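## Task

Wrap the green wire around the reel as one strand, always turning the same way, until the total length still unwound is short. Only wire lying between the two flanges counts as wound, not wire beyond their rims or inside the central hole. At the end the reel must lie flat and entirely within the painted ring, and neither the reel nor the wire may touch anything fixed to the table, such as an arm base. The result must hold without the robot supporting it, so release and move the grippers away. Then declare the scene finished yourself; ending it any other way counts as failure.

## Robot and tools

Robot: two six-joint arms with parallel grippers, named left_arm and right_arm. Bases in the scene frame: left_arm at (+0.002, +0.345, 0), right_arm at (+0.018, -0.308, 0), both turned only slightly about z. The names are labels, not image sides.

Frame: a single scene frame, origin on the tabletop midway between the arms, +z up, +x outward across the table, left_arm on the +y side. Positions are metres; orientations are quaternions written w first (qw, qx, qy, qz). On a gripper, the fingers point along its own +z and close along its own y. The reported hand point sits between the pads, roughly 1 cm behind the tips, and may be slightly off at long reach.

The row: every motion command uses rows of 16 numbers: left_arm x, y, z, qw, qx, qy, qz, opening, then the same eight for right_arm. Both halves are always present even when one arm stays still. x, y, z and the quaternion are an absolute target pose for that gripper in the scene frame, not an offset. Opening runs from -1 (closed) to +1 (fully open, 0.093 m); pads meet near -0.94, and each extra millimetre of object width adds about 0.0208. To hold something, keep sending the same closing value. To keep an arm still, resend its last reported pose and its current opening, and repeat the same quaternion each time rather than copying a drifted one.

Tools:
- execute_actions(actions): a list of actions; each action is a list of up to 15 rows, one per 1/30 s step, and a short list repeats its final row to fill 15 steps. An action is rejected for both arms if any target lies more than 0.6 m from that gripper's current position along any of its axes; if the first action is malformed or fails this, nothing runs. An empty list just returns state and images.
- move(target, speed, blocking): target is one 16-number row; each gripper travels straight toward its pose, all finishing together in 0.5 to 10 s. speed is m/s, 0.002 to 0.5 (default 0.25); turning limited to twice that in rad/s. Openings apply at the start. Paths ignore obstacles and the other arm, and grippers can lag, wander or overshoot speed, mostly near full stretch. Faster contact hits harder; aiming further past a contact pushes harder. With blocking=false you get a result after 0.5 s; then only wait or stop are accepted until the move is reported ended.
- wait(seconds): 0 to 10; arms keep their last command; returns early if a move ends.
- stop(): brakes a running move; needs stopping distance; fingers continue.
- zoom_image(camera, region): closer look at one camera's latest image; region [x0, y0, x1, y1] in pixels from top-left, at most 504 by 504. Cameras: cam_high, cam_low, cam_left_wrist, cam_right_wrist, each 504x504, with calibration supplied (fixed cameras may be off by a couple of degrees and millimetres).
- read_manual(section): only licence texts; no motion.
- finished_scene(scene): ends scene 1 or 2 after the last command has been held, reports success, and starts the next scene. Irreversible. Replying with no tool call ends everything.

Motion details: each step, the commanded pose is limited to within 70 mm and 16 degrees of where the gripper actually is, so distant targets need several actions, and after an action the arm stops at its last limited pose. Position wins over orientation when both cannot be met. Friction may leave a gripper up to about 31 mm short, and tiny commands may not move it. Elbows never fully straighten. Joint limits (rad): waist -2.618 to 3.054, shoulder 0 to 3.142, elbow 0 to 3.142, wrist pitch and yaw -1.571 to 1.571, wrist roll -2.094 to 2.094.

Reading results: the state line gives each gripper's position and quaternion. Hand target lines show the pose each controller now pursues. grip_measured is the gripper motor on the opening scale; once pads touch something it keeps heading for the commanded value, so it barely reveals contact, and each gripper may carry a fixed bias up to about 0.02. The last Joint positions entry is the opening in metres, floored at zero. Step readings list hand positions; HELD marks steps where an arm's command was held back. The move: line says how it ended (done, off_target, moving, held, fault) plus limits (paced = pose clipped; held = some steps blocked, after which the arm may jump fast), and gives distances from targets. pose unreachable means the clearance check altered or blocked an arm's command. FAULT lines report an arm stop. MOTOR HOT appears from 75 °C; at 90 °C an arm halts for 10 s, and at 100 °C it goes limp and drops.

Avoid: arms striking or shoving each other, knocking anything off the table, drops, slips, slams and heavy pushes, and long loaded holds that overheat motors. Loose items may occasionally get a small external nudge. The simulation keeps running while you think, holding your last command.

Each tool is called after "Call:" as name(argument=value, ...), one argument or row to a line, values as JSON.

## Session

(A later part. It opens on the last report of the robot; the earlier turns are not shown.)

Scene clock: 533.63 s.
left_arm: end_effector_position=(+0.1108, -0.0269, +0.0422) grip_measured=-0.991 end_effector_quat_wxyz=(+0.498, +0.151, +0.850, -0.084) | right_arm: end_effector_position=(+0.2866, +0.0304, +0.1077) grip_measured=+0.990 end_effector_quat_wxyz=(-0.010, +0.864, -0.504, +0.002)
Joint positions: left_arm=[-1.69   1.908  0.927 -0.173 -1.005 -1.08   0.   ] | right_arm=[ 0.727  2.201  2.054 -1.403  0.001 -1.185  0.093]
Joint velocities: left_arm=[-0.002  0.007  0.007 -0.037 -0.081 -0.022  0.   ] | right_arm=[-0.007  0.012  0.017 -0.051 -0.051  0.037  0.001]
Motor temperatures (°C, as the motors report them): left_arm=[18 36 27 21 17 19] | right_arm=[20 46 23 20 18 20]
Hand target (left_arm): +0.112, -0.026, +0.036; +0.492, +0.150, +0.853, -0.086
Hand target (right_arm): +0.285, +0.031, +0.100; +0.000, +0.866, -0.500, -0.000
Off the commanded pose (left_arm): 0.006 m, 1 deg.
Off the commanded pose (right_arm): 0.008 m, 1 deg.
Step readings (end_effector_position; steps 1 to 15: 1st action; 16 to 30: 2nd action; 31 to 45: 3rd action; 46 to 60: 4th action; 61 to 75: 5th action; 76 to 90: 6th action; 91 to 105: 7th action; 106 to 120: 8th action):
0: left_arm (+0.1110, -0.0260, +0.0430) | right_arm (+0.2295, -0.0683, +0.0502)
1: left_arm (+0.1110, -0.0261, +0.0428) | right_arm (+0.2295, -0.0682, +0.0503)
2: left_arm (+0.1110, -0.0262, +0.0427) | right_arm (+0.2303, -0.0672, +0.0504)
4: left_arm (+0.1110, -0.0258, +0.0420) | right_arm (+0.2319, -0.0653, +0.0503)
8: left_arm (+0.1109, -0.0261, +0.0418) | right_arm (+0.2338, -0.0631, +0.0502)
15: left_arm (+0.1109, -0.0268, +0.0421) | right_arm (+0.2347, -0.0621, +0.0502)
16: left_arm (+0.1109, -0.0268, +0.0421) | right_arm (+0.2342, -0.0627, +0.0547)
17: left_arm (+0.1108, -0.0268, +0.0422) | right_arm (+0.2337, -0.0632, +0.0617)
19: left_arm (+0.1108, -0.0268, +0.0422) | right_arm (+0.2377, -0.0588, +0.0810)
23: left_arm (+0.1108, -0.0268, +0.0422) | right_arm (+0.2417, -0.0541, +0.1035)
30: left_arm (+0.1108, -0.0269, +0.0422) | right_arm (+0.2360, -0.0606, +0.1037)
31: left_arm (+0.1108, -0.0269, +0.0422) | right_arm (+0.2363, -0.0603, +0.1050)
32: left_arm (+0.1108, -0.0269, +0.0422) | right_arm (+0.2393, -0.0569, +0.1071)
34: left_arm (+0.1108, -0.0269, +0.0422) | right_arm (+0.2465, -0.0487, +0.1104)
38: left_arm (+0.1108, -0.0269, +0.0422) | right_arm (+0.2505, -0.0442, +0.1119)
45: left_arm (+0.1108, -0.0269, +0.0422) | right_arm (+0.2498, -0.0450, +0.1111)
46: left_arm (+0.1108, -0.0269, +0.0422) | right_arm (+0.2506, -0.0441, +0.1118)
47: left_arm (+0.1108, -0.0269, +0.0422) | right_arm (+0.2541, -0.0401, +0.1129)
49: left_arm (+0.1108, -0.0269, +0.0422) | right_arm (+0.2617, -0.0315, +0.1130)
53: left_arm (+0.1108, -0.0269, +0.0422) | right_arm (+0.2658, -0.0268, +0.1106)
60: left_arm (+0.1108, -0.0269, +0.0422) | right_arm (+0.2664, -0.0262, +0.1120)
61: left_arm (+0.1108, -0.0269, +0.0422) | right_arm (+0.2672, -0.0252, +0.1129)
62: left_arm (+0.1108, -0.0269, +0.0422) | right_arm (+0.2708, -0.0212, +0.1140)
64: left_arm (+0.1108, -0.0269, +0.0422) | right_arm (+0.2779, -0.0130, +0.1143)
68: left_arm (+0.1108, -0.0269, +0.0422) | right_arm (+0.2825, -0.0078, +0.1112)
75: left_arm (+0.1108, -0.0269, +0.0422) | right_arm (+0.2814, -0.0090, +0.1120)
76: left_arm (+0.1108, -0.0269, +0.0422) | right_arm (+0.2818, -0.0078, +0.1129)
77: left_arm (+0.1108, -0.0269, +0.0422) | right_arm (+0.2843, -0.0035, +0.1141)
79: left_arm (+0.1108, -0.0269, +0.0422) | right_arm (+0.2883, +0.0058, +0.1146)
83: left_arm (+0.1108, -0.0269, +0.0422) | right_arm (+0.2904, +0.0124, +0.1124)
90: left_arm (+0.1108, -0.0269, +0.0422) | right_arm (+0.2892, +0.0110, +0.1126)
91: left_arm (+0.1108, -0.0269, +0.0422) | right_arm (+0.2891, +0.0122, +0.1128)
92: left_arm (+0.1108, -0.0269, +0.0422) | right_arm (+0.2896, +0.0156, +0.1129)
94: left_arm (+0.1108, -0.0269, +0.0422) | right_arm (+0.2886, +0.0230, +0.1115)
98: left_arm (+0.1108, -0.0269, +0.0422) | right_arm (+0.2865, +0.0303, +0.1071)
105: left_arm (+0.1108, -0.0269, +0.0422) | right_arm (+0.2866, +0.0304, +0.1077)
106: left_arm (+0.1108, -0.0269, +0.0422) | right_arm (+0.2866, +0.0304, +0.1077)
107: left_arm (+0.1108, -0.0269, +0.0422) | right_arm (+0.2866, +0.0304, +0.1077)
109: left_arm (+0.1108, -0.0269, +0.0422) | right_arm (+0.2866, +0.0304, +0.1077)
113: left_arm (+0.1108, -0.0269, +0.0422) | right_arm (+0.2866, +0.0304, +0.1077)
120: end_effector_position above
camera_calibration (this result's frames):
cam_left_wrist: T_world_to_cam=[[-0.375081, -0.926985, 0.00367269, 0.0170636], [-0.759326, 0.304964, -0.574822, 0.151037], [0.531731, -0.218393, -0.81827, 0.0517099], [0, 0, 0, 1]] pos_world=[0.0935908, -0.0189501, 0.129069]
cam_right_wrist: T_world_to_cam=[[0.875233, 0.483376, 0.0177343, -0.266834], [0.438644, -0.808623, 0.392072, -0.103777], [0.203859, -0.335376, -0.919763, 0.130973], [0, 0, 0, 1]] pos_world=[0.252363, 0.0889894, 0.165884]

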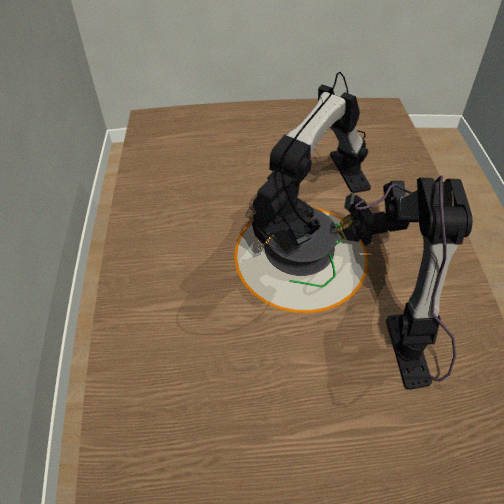

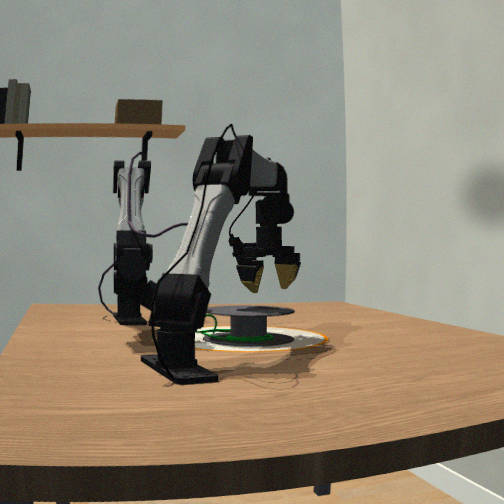

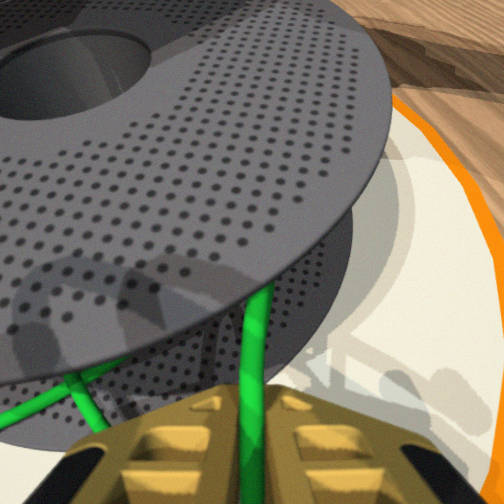

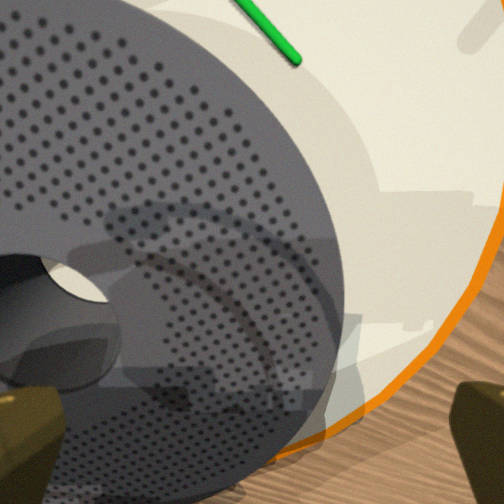

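Call:
move(
  target=[0.112,-0.026,0.034,0.4924,0.1504,0.8529,-0.0868,-1,0.285,0.030,0.045,0,-0.866,0.5,0,1],
  speed=0.08,
)

Call:
execute_actions(
  actions=[
    [[0.112,-0.026,0.034,0.4924,0.1504,0.8529,-0.0868,-1,0.285,0.030,0.045,0,-0.866,0.5,0,0.3]],
    [[0.112,-0.026,0.034,0.4924,0.1504,0.8529,-0.0868,-1,0.285,0.030,0.045,0,-0.866,0.5,0,0.3]],
  ],
)

Scene clock: 535.57 s.
left_arm: end_effector_position=(+0.1108, -0.0279, +0.0426) grip_measured=-0.991 end_effector_quat_wxyz=(+0.498, +0.149, +0.850, -0.087) | right_arm: end_effector_position=(+0.2863, +0.0301, +0.0576) grip_measured=+0.990 end_effector_quat_wxyz=(-0.010, +0.864, -0.503, +0.002)
Joint positions: left_arm=[-1.69   1.908  0.927 -0.166 -1.005 -1.08   0.   ] | right_arm=[ 0.727  2.201  1.855 -1.204  0.001 -1.186  0.093]
Joint velocities: left_arm=[ 0.012 -0.007  0.002 -0.022 -0.007 -0.022  0.   ] | right_arm=[ 0.007  0.007 -0.007  0.051 -0.066 -0.022 -0.001]
Motor temperatures (°C, as the motors report them): left_arm=[18 36 27 21 17 19] | right_arm=[20 46 23 20 18 20]
Hand target (left_arm): +0.112, -0.026, +0.034; +0.492, +0.150, +0.853, -0.086
Hand target (right_arm): +0.284, +0.029, +0.045; +0.000, +0.866, -0.500, -0.000
Off the commanded pose (left_arm): 0.009 m, 1 deg.
Off the commanded pose (right_arm): 0.013 m, 1 deg.
move: off_target (right_arm)
camera_calibration (this result's frames):
cam_left_wrist: T_world_to_cam=[[-0.375077, -0.926941, 0.00988166, 0.0158667], [-0.759668, 0.301247, -0.576328, 0.151513], [0.531246, -0.223674, -0.817158, 0.0517606], [0, 0, 0, 1]] pos_world=[0.0935533, -0.0193579, 0.129461]
cam_right_wrist: T_world_to_cam=[[0.874495, 0.484711, 0.0177449, -0.265462], [0.439868, -0.807945, 0.392099, -0.0846498], [0.204391, -0.335083, -0.919752, 0.0847317], [0, 0, 0, 1]] pos_world=[0.252062, 0.0886721, 0.115834]

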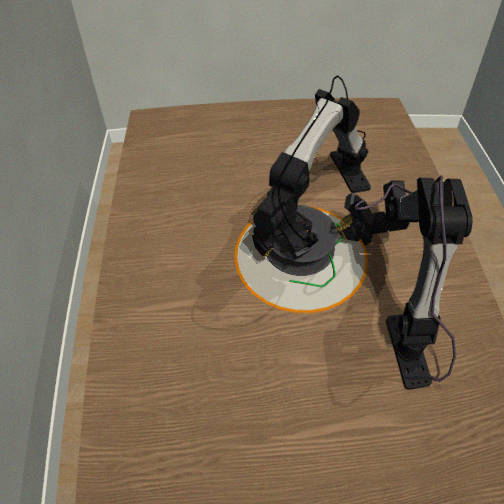

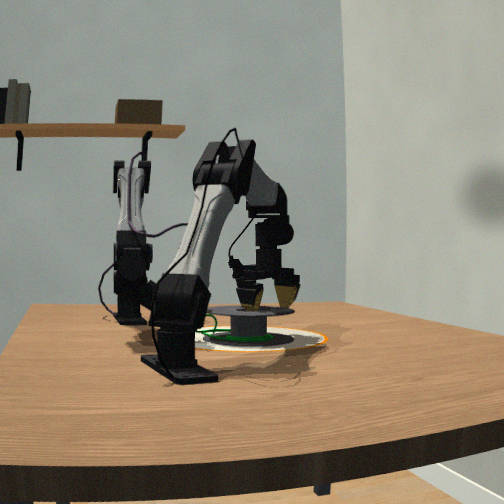

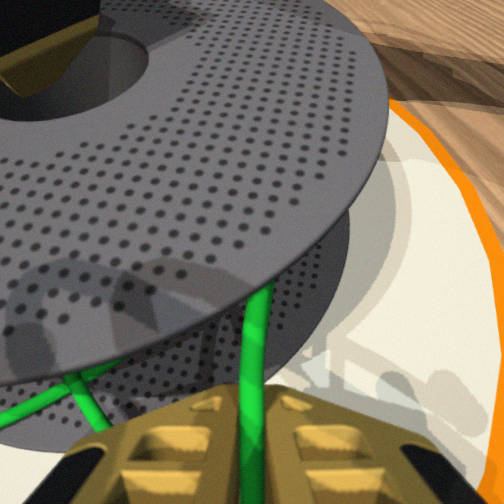

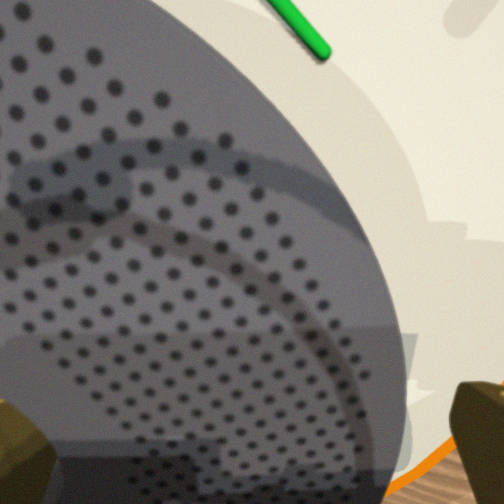

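Scene clock: 536.57 s.
left_arm: end_effector_position=(+0.1126, -0.0262, +0.0416) grip_measured=-0.991 end_effector_quat_wxyz=(+0.498, +0.148, +0.850, -0.084) | right_arm: end_effector_position=(+0.2847, +0.0292, +0.0573) grip_measured=+0.389 end_effector_quat_wxyz=(-0.006, +0.865, -0.502, -0.000)
Joint positions: left_arm=[-1.685  1.908  0.923 -0.166 -1.005 -1.079  0.   ] | right_arm=[ 0.728  2.202  1.855 -1.211 -0.003 -1.189  0.064]
Joint velocities: left_arm=[-0.007 -0.002 -0.002  0.007 -0.007  0.007  0.   ] | right_arm=[ 0.002  0.002  0.007  0.007 -0.007 -0.037  0.   ]
Motor temperatures (°C, as the motors report them): left_arm=[18 36 27 21 17 19] | right_arm=[20 46 23 20 18 20]
Hand target (left_arm): +0.112, -0.026, +0.034; +0.492, +0.150, +0.853, -0.086
Hand target (right_arm): +0.285, +0.030, +0.045; +0.000, +0.866, -0.500, -0.000
Off the commanded pose (left_arm): 0.008 m, 1 deg.
Off the commanded pose (right_arm): 0.012 m, 1 deg.
Step readings (end_effector_position; steps 1 to 15: 1st action; 16 to 30: 2nd action):
0: left_arm (+0.1108, -0.0279, +0.0426) | right_arm (+0.2863, +0.0301, +0.0576)
1: left_arm (+0.1108, -0.0279, +0.0426) | right_arm (+0.2859, +0.0299, +0.0576)
2: left_arm (+0.1112, -0.0278, +0.0426) | right_arm (+0.2849, +0.0291, +0.0575)
4: left_arm (+0.1124, -0.0267, +0.0420) | right_arm (+0.2847, +0.0292, +0.0573)
8: left_arm (+0.1126, -0.0262, +0.0416) | right_arm (+0.2847, +0.0292, +0.0573)
15: left_arm (+0.1126, -0.0262, +0.0416) | right_arm (+0.2847, +0.0292, +0.0573)
16: left_arm (+0.1126, -0.0262, +0.0416) | right_arm (+0.2847, +0.0292, +0.0573)
17: left_arm (+0.1126, -0.0262, +0.0416) | right_arm (+0.2847, +0.0292, +0.0573)
19: left_arm (+0.1126, -0.0262, +0.0416) | right_arm (+0.2847, +0.0292, +0.0573)
23: left_arm (+0.1126, -0.0262, +0.0416) | right_arm (+0.2847, +0.0292, +0.0573)
30: end_effector_position above
camera_calibration (this result's frames):
cam_left_wrist: T_world_to_cam=[[-0.371006, -0.928612, 0.00589703, 0.0178124], [-0.760728, 0.300278, -0.575436, 0.151871], [0.532586, -0.217976, -0.817826, 0.0504204], [0, 0, 0, 1]] pos_world=[0.0952879, -0.0180723, 0.128522]
cam_right_wrist: T_world_to_cam=[[0.873084, 0.487479, 0.00940188, -0.262797], [0.445272, -0.80505, 0.391953, -0.0861182], [0.198638, -0.338022, -0.919937, 0.0861951], [0, 0, 0, 1]] pos_world=[0.250668, 0.0879141, 0.115519]

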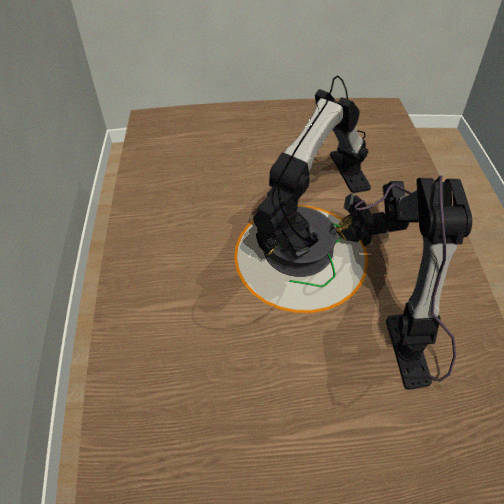

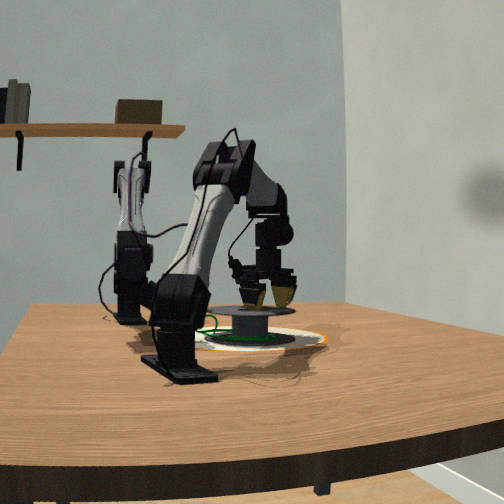

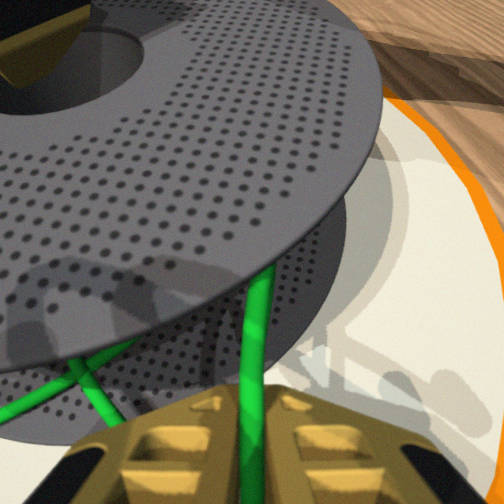

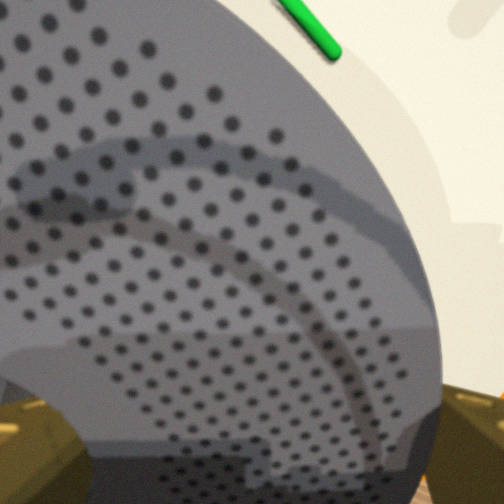

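Call:
move(
  target=[0.114,-0.026,0.02,0.4924,0.1504,0.8529,-0.0868,-1,0.285,0.030,0.045,0,-0.866,0.5,0,0.3],
  speed=0.04,
)

Scene clock: 538.10 s.
left_arm: end_effector_position=(+0.1123, -0.0269, +0.0285) grip_measured=-0.991 end_effector_quat_wxyz=(+0.498, +0.150, +0.850, -0.087) | right_arm: end_effector_position=(+0.2847, +0.0292, +0.0573) grip_measured=+0.389 end_effector_quat_wxyz=(-0.006, +0.865, -0.502, -0.000)
Joint positions: left_arm=[-1.685  1.945  0.904 -0.102 -1.002 -1.071  0.   ] | right_arm=[ 0.728  2.202  1.855 -1.211 -0.003 -1.189  0.064]
Joint velocities: left_arm=[-0.002  0.022  0.007 -0.007 -0.037  0.037  0.   ] | right_arm=[-0.007  0.002 -0.027  0.007 -0.007  0.022  0.001]
Motor temperatures (°C, as the motors report them): left_arm=[18 36 27 21 17 19] | right_arm=[20 46 23 20 18 20]
Hand target (left_arm): +0.114, -0.026, +0.020; +0.492, +0.150, +0.853, -0.087
Hand target (right_arm): +0.285, +0.030, +0.045; +0.000, +0.866, -0.500, -0.000
Off the commanded pose (left_arm): 0.009 m, 1 deg.
Off the commanded pose (right_arm): 0.012 m, 1 deg.
move: off_target (right_arm)
camera_calibration (this result's frames):
cam_left_wrist: T_world_to_cam=[[-0.375515, -0.926779, 0.0082834, 0.0175834], [-0.759562, 0.302616, -0.575751, 0.144289], [0.531087, -0.222495, -0.817583, 0.0397282], [0, 0, 0, 1]] pos_world=[0.0951003, -0.0185289, 0.11541]
cam_right_wrist: T_world_to_cam=[[0.873084, 0.487479, 0.00940188, -0.262797], [0.445272, -0.80505, 0.391953, -0.0861182], [0.198638, -0.338022, -0.919937, 0.0861951], [0, 0, 0, 1]] pos_world=[0.250668, 0.0879141, 0.115519]

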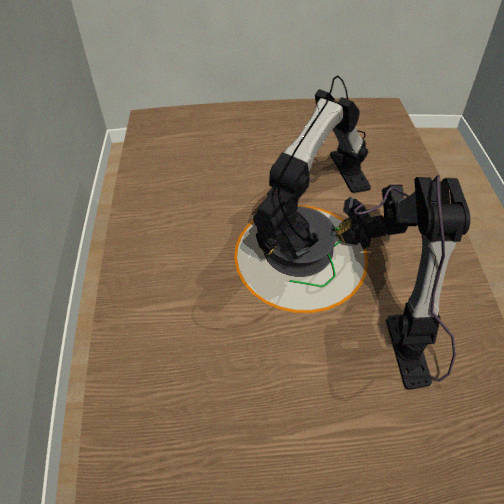

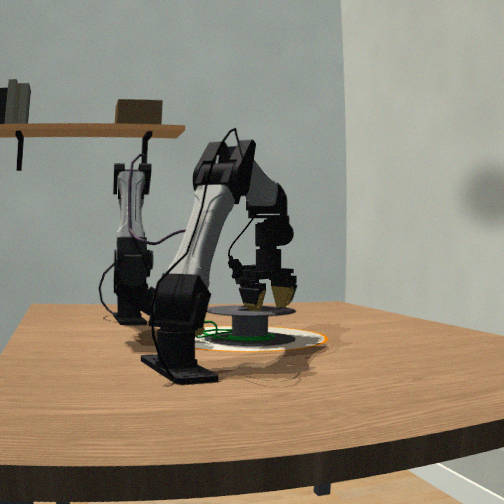

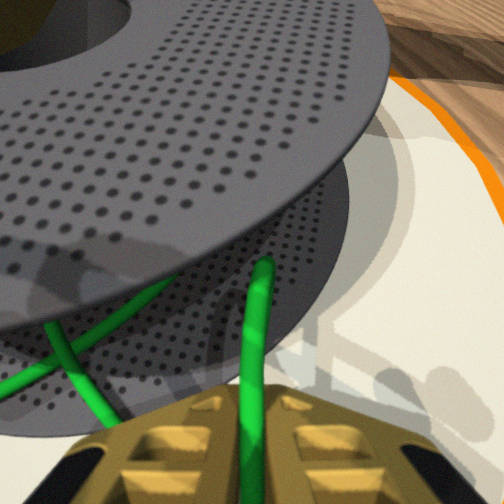

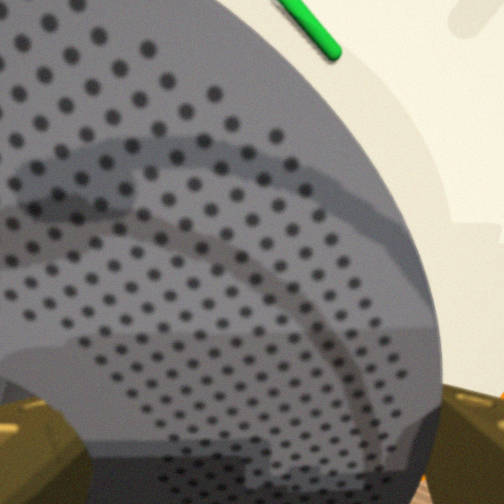

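Call:
move(
  target=[0.142,-0.034,0.02,0.4924,0.1504,0.8529,-0.0868,-1,0.294,-0.002,0.045,0,-0.7071,0.7071,0,0.3],
  speed=0.04,
)

Call:
zoom_image(
  camera="cam_high",
  region=[220, 180, 420, 330],
)

Scene clock: 545.53 s.
left_arm: end_effector_position=(+0.1386, -0.0314, +0.0292) grip_measured=-0.991 end_effector_quat_wxyz=(+0.496, +0.152, +0.851, -0.081) | right_arm: end_effector_position=(+0.2950, +0.0030, +0.0565) grip_measured=+0.389 end_effector_quat_wxyz=(+0.008, -0.726, +0.688, -0.002)
Joint positions: left_arm=[-1.603  1.945  0.895  0.002 -0.963 -0.943  0.   ] | right_arm=[ 0.672  2.142  1.756 -1.169  0.004 -0.779  0.064]
Joint velocities: left_arm=[-0.007 -0.017 -0.002 -0.022 -0.051  0.022  0.   ] | right_arm=[-0.007 -0.012 -0.032  0.051 -0.066  0.007  0.   ]
Motor temperatures (°C, as the motors report them): left_arm=[18 35 27 21 17 19] | right_arm=[20 47 23 20 18 20]
Hand target (left_arm): +0.141, -0.034, +0.021; +0.492, +0.150, +0.853, -0.087
Hand target (right_arm): +0.294, -0.002, +0.046; +0.001, +0.707, -0.707, -0.001
Off the commanded pose (left_arm): 0.010 m, 1 deg.
Off the commanded pose (right_arm): 0.013 m, 3 deg.
move: off_target (right_arm)
camera_calibration (this result's frames):
cam_left_wrist: T_world_to_cam=[[-0.374699, -0.927144, -0.00227238, 0.0234196], [-0.761071, 0.30898, -0.570353, 0.166239], [0.529501, -0.211981, -0.821397, 0.0259277], [0, 0, 0, 1]] pos_world=[0.121566, -0.0241549, 0.116165]
cam_right_wrist: T_world_to_cam=[[0.999001, 0.0429825, 0.0121867, -0.294933], [0.0348179, -0.919952, 0.390483, 0.00997101], [0.0279951, -0.389669, -0.92053, 0.125083], [0, 0, 0, 1]] pos_world=[0.29079, 0.0705907, 0.114843]

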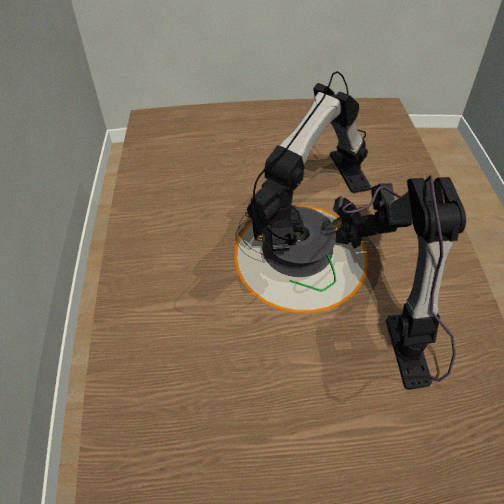

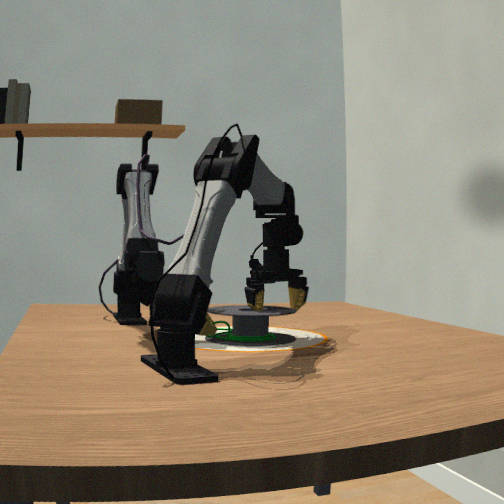

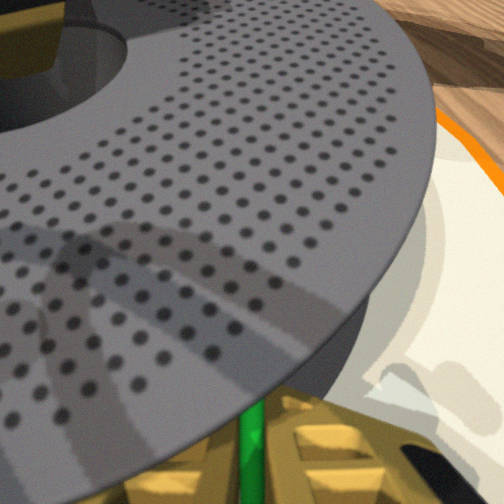

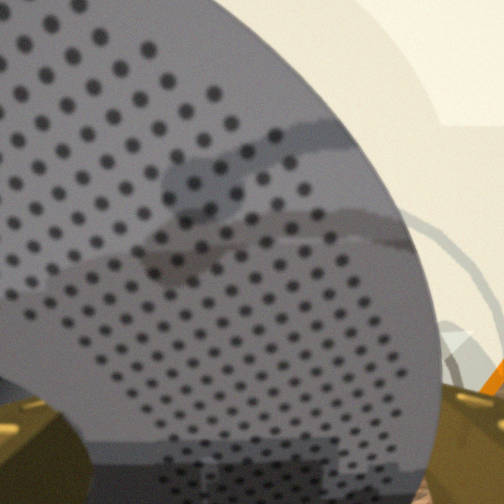

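Region (220, 180, 420, 330) of cam_high's 504x504 image, scaled by 2.520, with more detail than that image has; it fills the top 378 rows of this view, and the rest is white.

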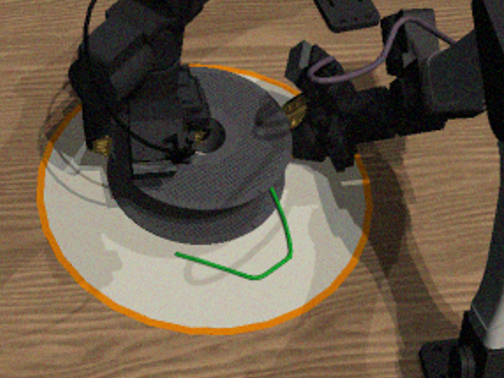

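Call:
move(
  target=[0.166,-0.041,0.02,0.4924,0.1504,0.8529,-0.0868,-1,0.2866,-0.032,0.045,0,-0.5,0.866,0,0.3],
  speed=0.04,
)

Call:
zoom_image(
  camera="cam_low",
  region=[150, 280, 350, 370],
)

Scene clock: 553.47 s.
left_arm: end_effector_position=(+0.1565, -0.0227, +0.0193) grip_measured=-0.991 end_effector_quat_wxyz=(+0.493, +0.167, +0.853, -0.048) | right_arm: end_effector_position=(+0.2939, -0.0515, +0.0579) grip_measured=+0.390 end_effector_quat_wxyz=(-0.017, -0.545, +0.838, -0.025)
Joint positions: left_arm=[-1.551  1.965  0.887  0.016 -0.948 -0.873  0.   ] | right_arm=[ 0.595  2.04   1.604 -1.178  0.043 -0.383  0.064]
Joint velocities: left_arm=[-0.002  0.002 -0.017 -0.007 -0.051  0.037  0.   ] | right_arm=[ 0.012 -0.002  0.017 -0.037 -0.007 -0.066 -0.   ]
Motor temperatures (°C, as the motors report them): left_arm=[18 34 27 22 17 19] | right_arm=[20 48 23 20 18 20]
Hand target (left_arm): +0.165, -0.040, +0.022; +0.493, +0.149, +0.853, -0.085
Hand target (right_arm): +0.286, -0.033, +0.047; -0.007, -0.503, +0.864, +0.001
Off the commanded pose (left_arm): 0.021 m, 5 deg.
Off the commanded pose (right_arm): 0.025 m, 7 deg.
move: off_target (left_arm, right_arm)
camera_calibration (this result's frames):
cam_left_wrist: T_world_to_cam=[[-0.366083, -0.927851, -0.0712488, 0.0381862], [-0.76098, 0.342552, -0.550969, 0.171945], [0.535624, -0.147482, -0.831478, 0.0109204], [0, 0, 0, 1]] pos_world=[0.138977, -0.0218585, 0.106537]
cam_right_wrist: T_world_to_cam=[[0.9097, -0.414612, 0.0233037, -0.289479], [-0.380052, -0.808632, 0.449081, 0.0835778], [-0.16735, -0.417386, -0.893187, 0.159545], [0, 0, 0, 1]] pos_world=[0.321803, 0.0141543, 0.111717]

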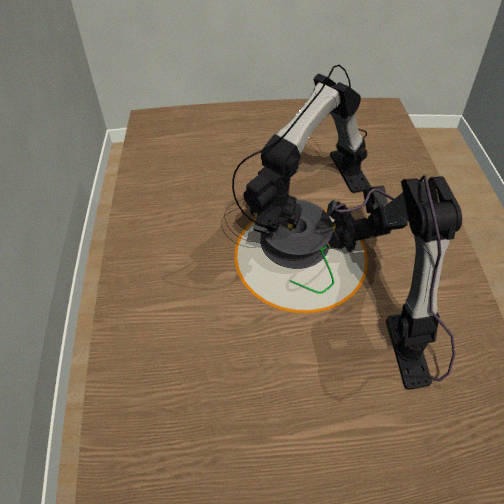

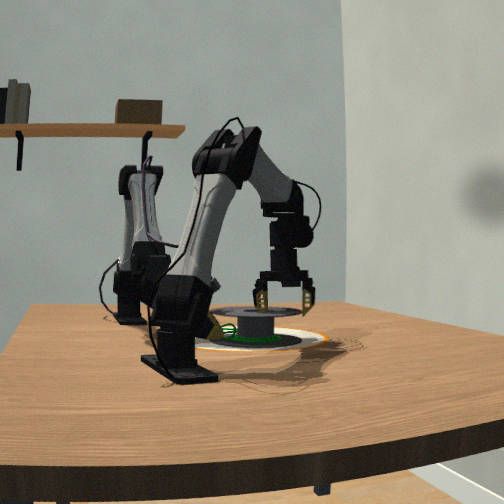

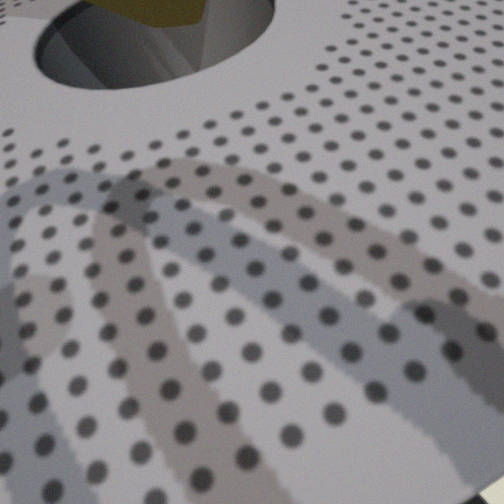

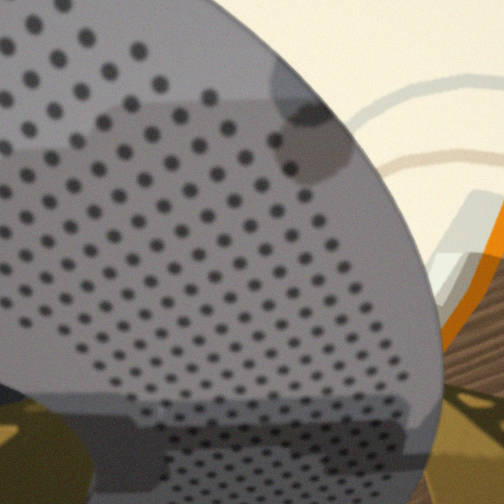

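Region (150, 280, 350, 370) of cam_low's 504x504 image, scaled by 2.520, with more detail than that image has; it fills the top 227 rows of this view, and the rest is white.

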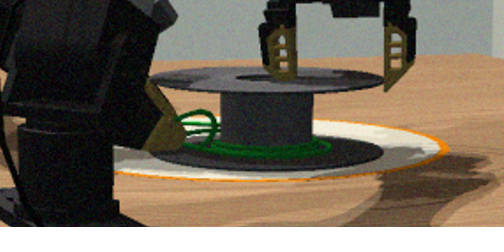

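Call:
move(
  target=[0.158,-0.026,0.014,0.4924,0.1504,0.8529,-0.0868,-1,0.292,-0.048,0.047,0,-0.53,0.848,0,0.3],
  speed=0.03,
)

Call:
zoom_image(
  camera="cam_low",
  region=[190, 300, 310, 360],
)

Scene clock: 556.17 s.
left_arm: end_effector_position=(+0.1566, -0.0257, +0.0194) grip_measured=-0.991 end_effector_quat_wxyz=(+0.501, +0.152, +0.848, -0.077) | right_arm: end_effector_position=(+0.2942, -0.0523, +0.0568) grip_measured=+0.390 end_effector_quat_wxyz=(-0.003, -0.547, +0.837, -0.014)
Joint positions: left_arm=[-1.552  1.965  0.846  0.132 -0.95  -0.865  0.   ] | right_arm=[ 0.585  2.01   1.557 -1.129  0.026 -0.397  0.064]
Joint velocities: left_arm=[-0.032  0.022 -0.027  0.037  0.022  0.051  0.   ] | right_arm=[ 0.007 -0.007  0.007  0.022  0.022  0.022 -0.   ]
Motor temperatures (°C, as the motors report them): left_arm=[18 34 27 23 17 19] | right_arm=[20 48 23 20 18 20]
Hand target (left_arm): +0.158, -0.026, +0.014; +0.492, +0.150, +0.853, -0.086
Hand target (right_arm): +0.292, -0.048, +0.047; -0.001, -0.531, +0.848, -0.000
Off the commanded pose (left_arm): 0.006 m, 2 deg.
Off the commanded pose (right_arm): 0.011 m, 3 deg.
move: off_target (right_arm)
camera_calibration (this result's frames):
cam_left_wrist: T_world_to_cam=[[-0.369082, -0.929329, -0.0112293, 0.0347536], [-0.755556, 0.307061, -0.578661, 0.171823], [0.541214, -0.205089, -0.815491, 0.00783342], [0, 0, 0, 1]] pos_world=[0.138409, -0.0188559, 0.106205]
cam_right_wrist: T_world_to_cam=[[0.911178, -0.411608, 0.0182358, -0.290043], [-0.381086, -0.825134, 0.417046, 0.0848104], [-0.156613, -0.386953, -0.908702, 0.157593], [0, 0, 0, 1]] pos_world=[0.321282, 0.011577, 0.113125]

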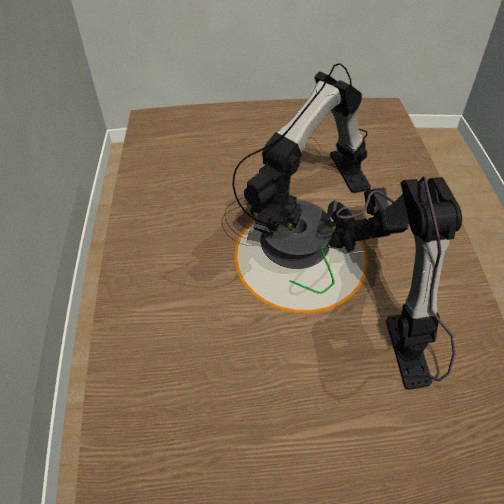

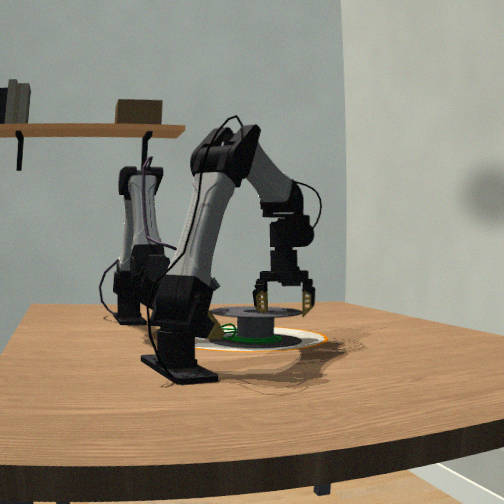

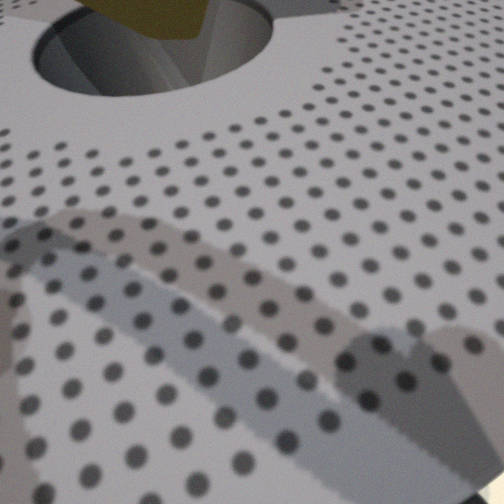

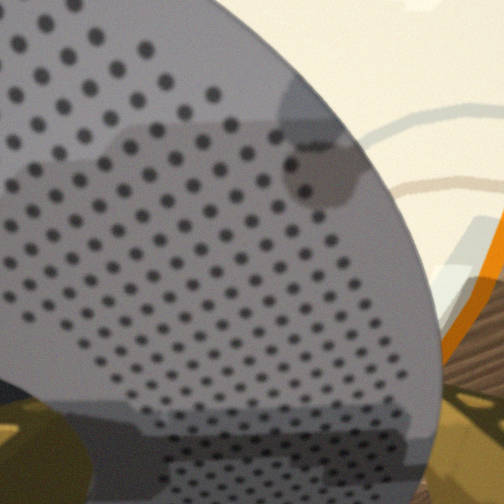

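Region (190, 300, 310, 360) of cam_low's 504x504 image, scaled by 4.200, with more detail than that image has.

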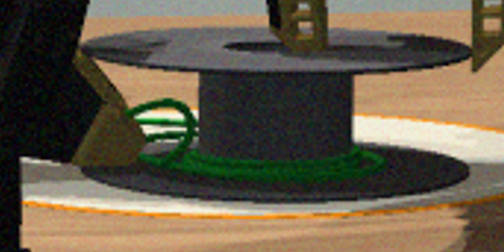

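Call:
execute_actions(
  actions=[
    [[0.158,-0.026,0.014,0.4924,0.1504,0.8529,-0.0868,-0.6,0.294,-0.052,0.05,0,-0.547,0.837,0,0.3]],
    [[0.158,-0.026,0.016,0.4924,0.1504,0.8529,-0.0868,-0.6,0.294,-0.052,0.05,0,-0.547,0.837,0,0.3]],
  ],
)

Call:
move(
  target=[0.10,-0.005,0.045,0.4924,0.1504,0.8529,-0.0868,-0.6,0.294,-0.052,0.05,0,-0.547,0.837,0,0.3],
  speed=0.04,
)

Scene clock: 560.07 s.
left_arm: end_effector_position=(+0.1561, -0.0280, +0.0188) grip_measured=-0.602 end_effector_quat_wxyz=(+0.497, +0.151, +0.850, -0.084) | right_arm: end_effector_position=(+0.2949, -0.0517, +0.0571) grip_measured=+0.390 end_effector_quat_wxyz=(-0.001, -0.549, +0.836, -0.011)
Joint positions: left_arm=[-1.55   1.965  0.845  0.144 -0.935 -0.864  0.016] | right_arm=[ 0.583  2.009  1.557 -1.125  0.022 -0.405  0.064]
Joint velocities: left_arm=[ 0.007 -0.002  0.012 -0.007  0.037 -0.051  0.001] | right_arm=[-0.012 -0.012  0.002 -0.037  0.022 -0.037 -0.001]
Motor temperatures (°C, as the motors report them): left_arm=[18 34 27 23 17 19] | right_arm=[20 48 23 20 18 20]
Hand target (left_arm): +0.158, -0.026, +0.016; +0.492, +0.150, +0.853, -0.087
Hand target (right_arm): +0.294, -0.052, +0.050; -0.000, -0.547, +0.837, -0.000
Off the commanded pose (left_arm): 0.004 m, 1 deg.
Off the commanded pose (right_arm): 0.007 m, 1 deg.
Step readings (end_effector_position; steps 1 to 15: 1st action; 16 to 30: 2nd action):
0: left_arm (+0.1566, -0.0257, +0.0194) | right_arm (+0.2942, -0.0523, +0.0568)
1: left_arm (+0.1565, -0.0260, +0.0194) | right_arm (+0.2943, -0.0525, +0.0568)
2: left_arm (+0.1561, -0.0269, +0.0193) | right_arm (+0.2946, -0.0521, +0.0571)
4: left_arm (+0.1559, -0.0275, +0.0190) | right_arm (+0.2947, -0.0520, +0.0571)
8: left_arm (+0.1560, -0.0280, +0.0188) | right_arm (+0.2949, -0.0518, +0.0571)
15: left_arm (+0.1561, -0.0280, +0.0188) | right_arm (+0.2949, -0.0517, +0.0571)
16: left_arm (+0.1561, -0.0280, +0.0188) | right_arm (+0.2949, -0.0517, +0.0571)
17: left_arm (+0.1561, -0.0280, +0.0188) | right_arm (+0.2949, -0.0517, +0.0571)
19: left_arm (+0.1561, -0.0280, +0.0188) | right_arm (+0.2949, -0.0517, +0.0571)
23: left_arm (+0.1561, -0.0280, +0.0188) | right_arm (+0.2949, -0.0517, +0.0571)
30: end_effector_position above
camera_calibration (this result's frames):
cam_left_wrist: T_world_to_cam=[[-0.374648, -0.927158, 0.00420241, 0.0330224], [-0.760285, 0.304617, -0.573737, 0.172417], [0.530665, -0.218144, -0.819029, 0.00843166], [0, 0, 0, 1]] pos_world=[0.138983, -0.0200648, 0.105689]
cam_right_wrist: T_world_to_cam=[[0.91334, -0.406871, 0.0163269, -0.290764], [-0.376918, -0.829568, 0.412007, 0.0843206], [-0.15409, -0.382456, -0.911034, 0.157792], [0, 0, 0, 1]] pos_world=[0.321663, 0.0119943, 0.11376]

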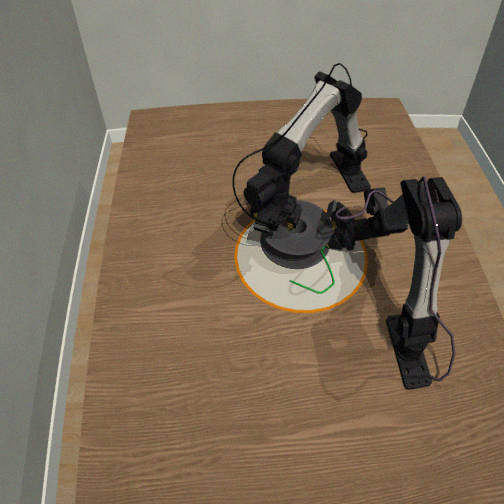

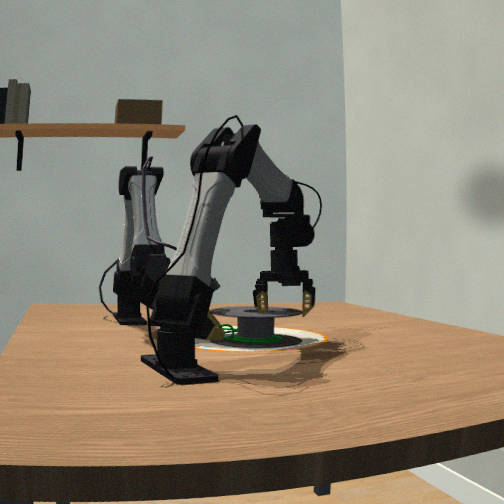

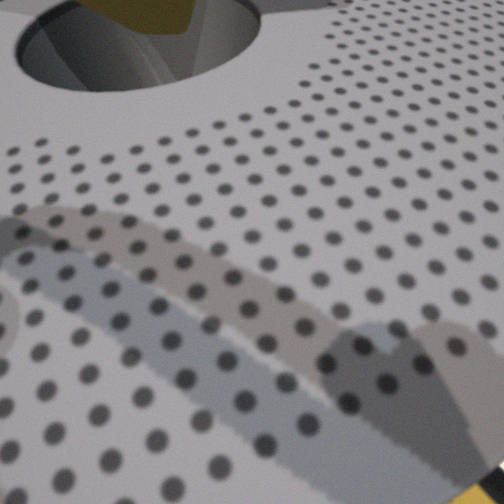

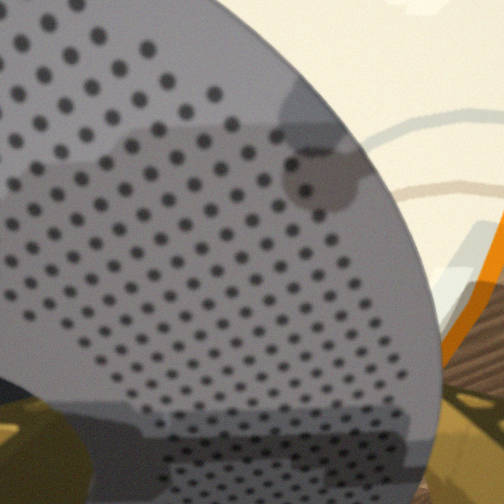

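Scene clock: 562.20 s.
left_arm: end_effector_position=(+0.1026, -0.0012, +0.0331) grip_measured=-0.602 end_effector_quat_wxyz=(+0.486, +0.156, +0.856, -0.076) | right_arm: end_effector_position=(+0.2949, -0.0517, +0.0571) grip_measured=+0.390 end_effector_quat_wxyz=(-0.001, -0.549, +0.836, -0.011)
Joint positions: left_arm=[-1.718  1.862  0.845 -0.213 -0.992 -1.144  0.016] | right_arm=[ 0.583  2.009  1.557 -1.125  0.022 -0.405  0.064]
Joint velocities: left_arm=[ 0.002  0.007  0.002  0.007 -0.066 -0.007  0.   ] | right_arm=[ 0.002 -0.007 -0.022 -0.037  0.007  0.022 -0.001]
Motor temperatures (°C, as the motors report them): left_arm=[18 35 27 23 17 19] | right_arm=[20 48 23 20 18 20]
Hand target (left_arm): +0.101, -0.004, +0.044; +0.492, +0.150, +0.853, -0.086
Hand target (right_arm): +0.294, -0.052, +0.050; -0.000, -0.547, +0.837, -0.000
Off the commanded pose (left_arm): 0.013 m, 2 deg.
Off the commanded pose (right_arm): 0.007 m, 1 deg.
move: off_target (left_arm)
camera_calibration (this result's frames):
cam_left_wrist: T_world_to_cam=[[-0.37557, -0.926739, -0.0100544, 0.0383897], [-0.771688, 0.318706, -0.550386, 0.132193], [0.513269, -0.19895, -0.83485, 0.0567535], [0, 0, 0, 1]] pos_world=[0.0873004, 0.00473755, 0.120524]
cam_right_wrist: T_world_to_cam=[[0.91334, -0.406871, 0.0163269, -0.290764], [-0.376918, -0.829568, 0.412007, 0.0843206], [-0.15409, -0.382456, -0.911034, 0.157792], [0, 0, 0, 1]] pos_world=[0.321663, 0.0119943, 0.11376]

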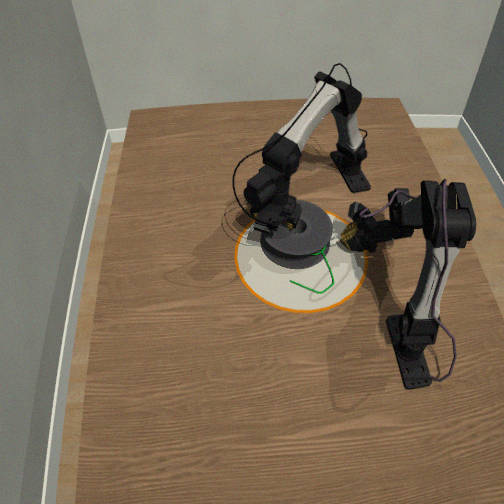

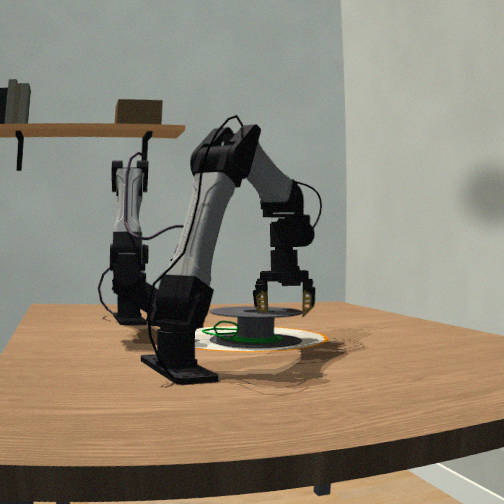

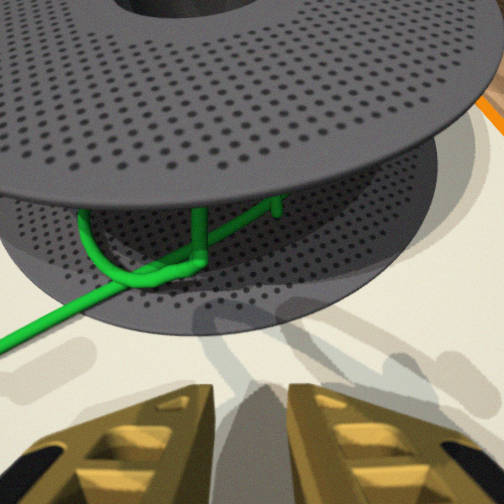

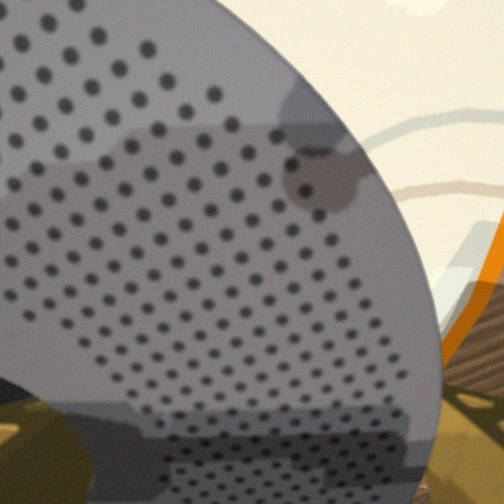

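Call:
zoom_image(
  camera="cam_high",
  region=[220, 180, 420, 330],
)

Region (220, 180, 420, 330) of cam_high's 504x504 image, scaled by 2.520, with more detail than that image has; it fills the top 378 rows of this view, and the rest is white.

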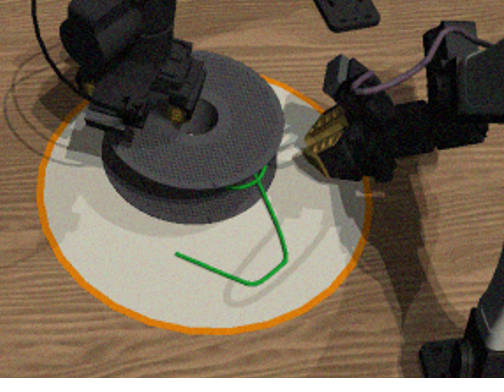

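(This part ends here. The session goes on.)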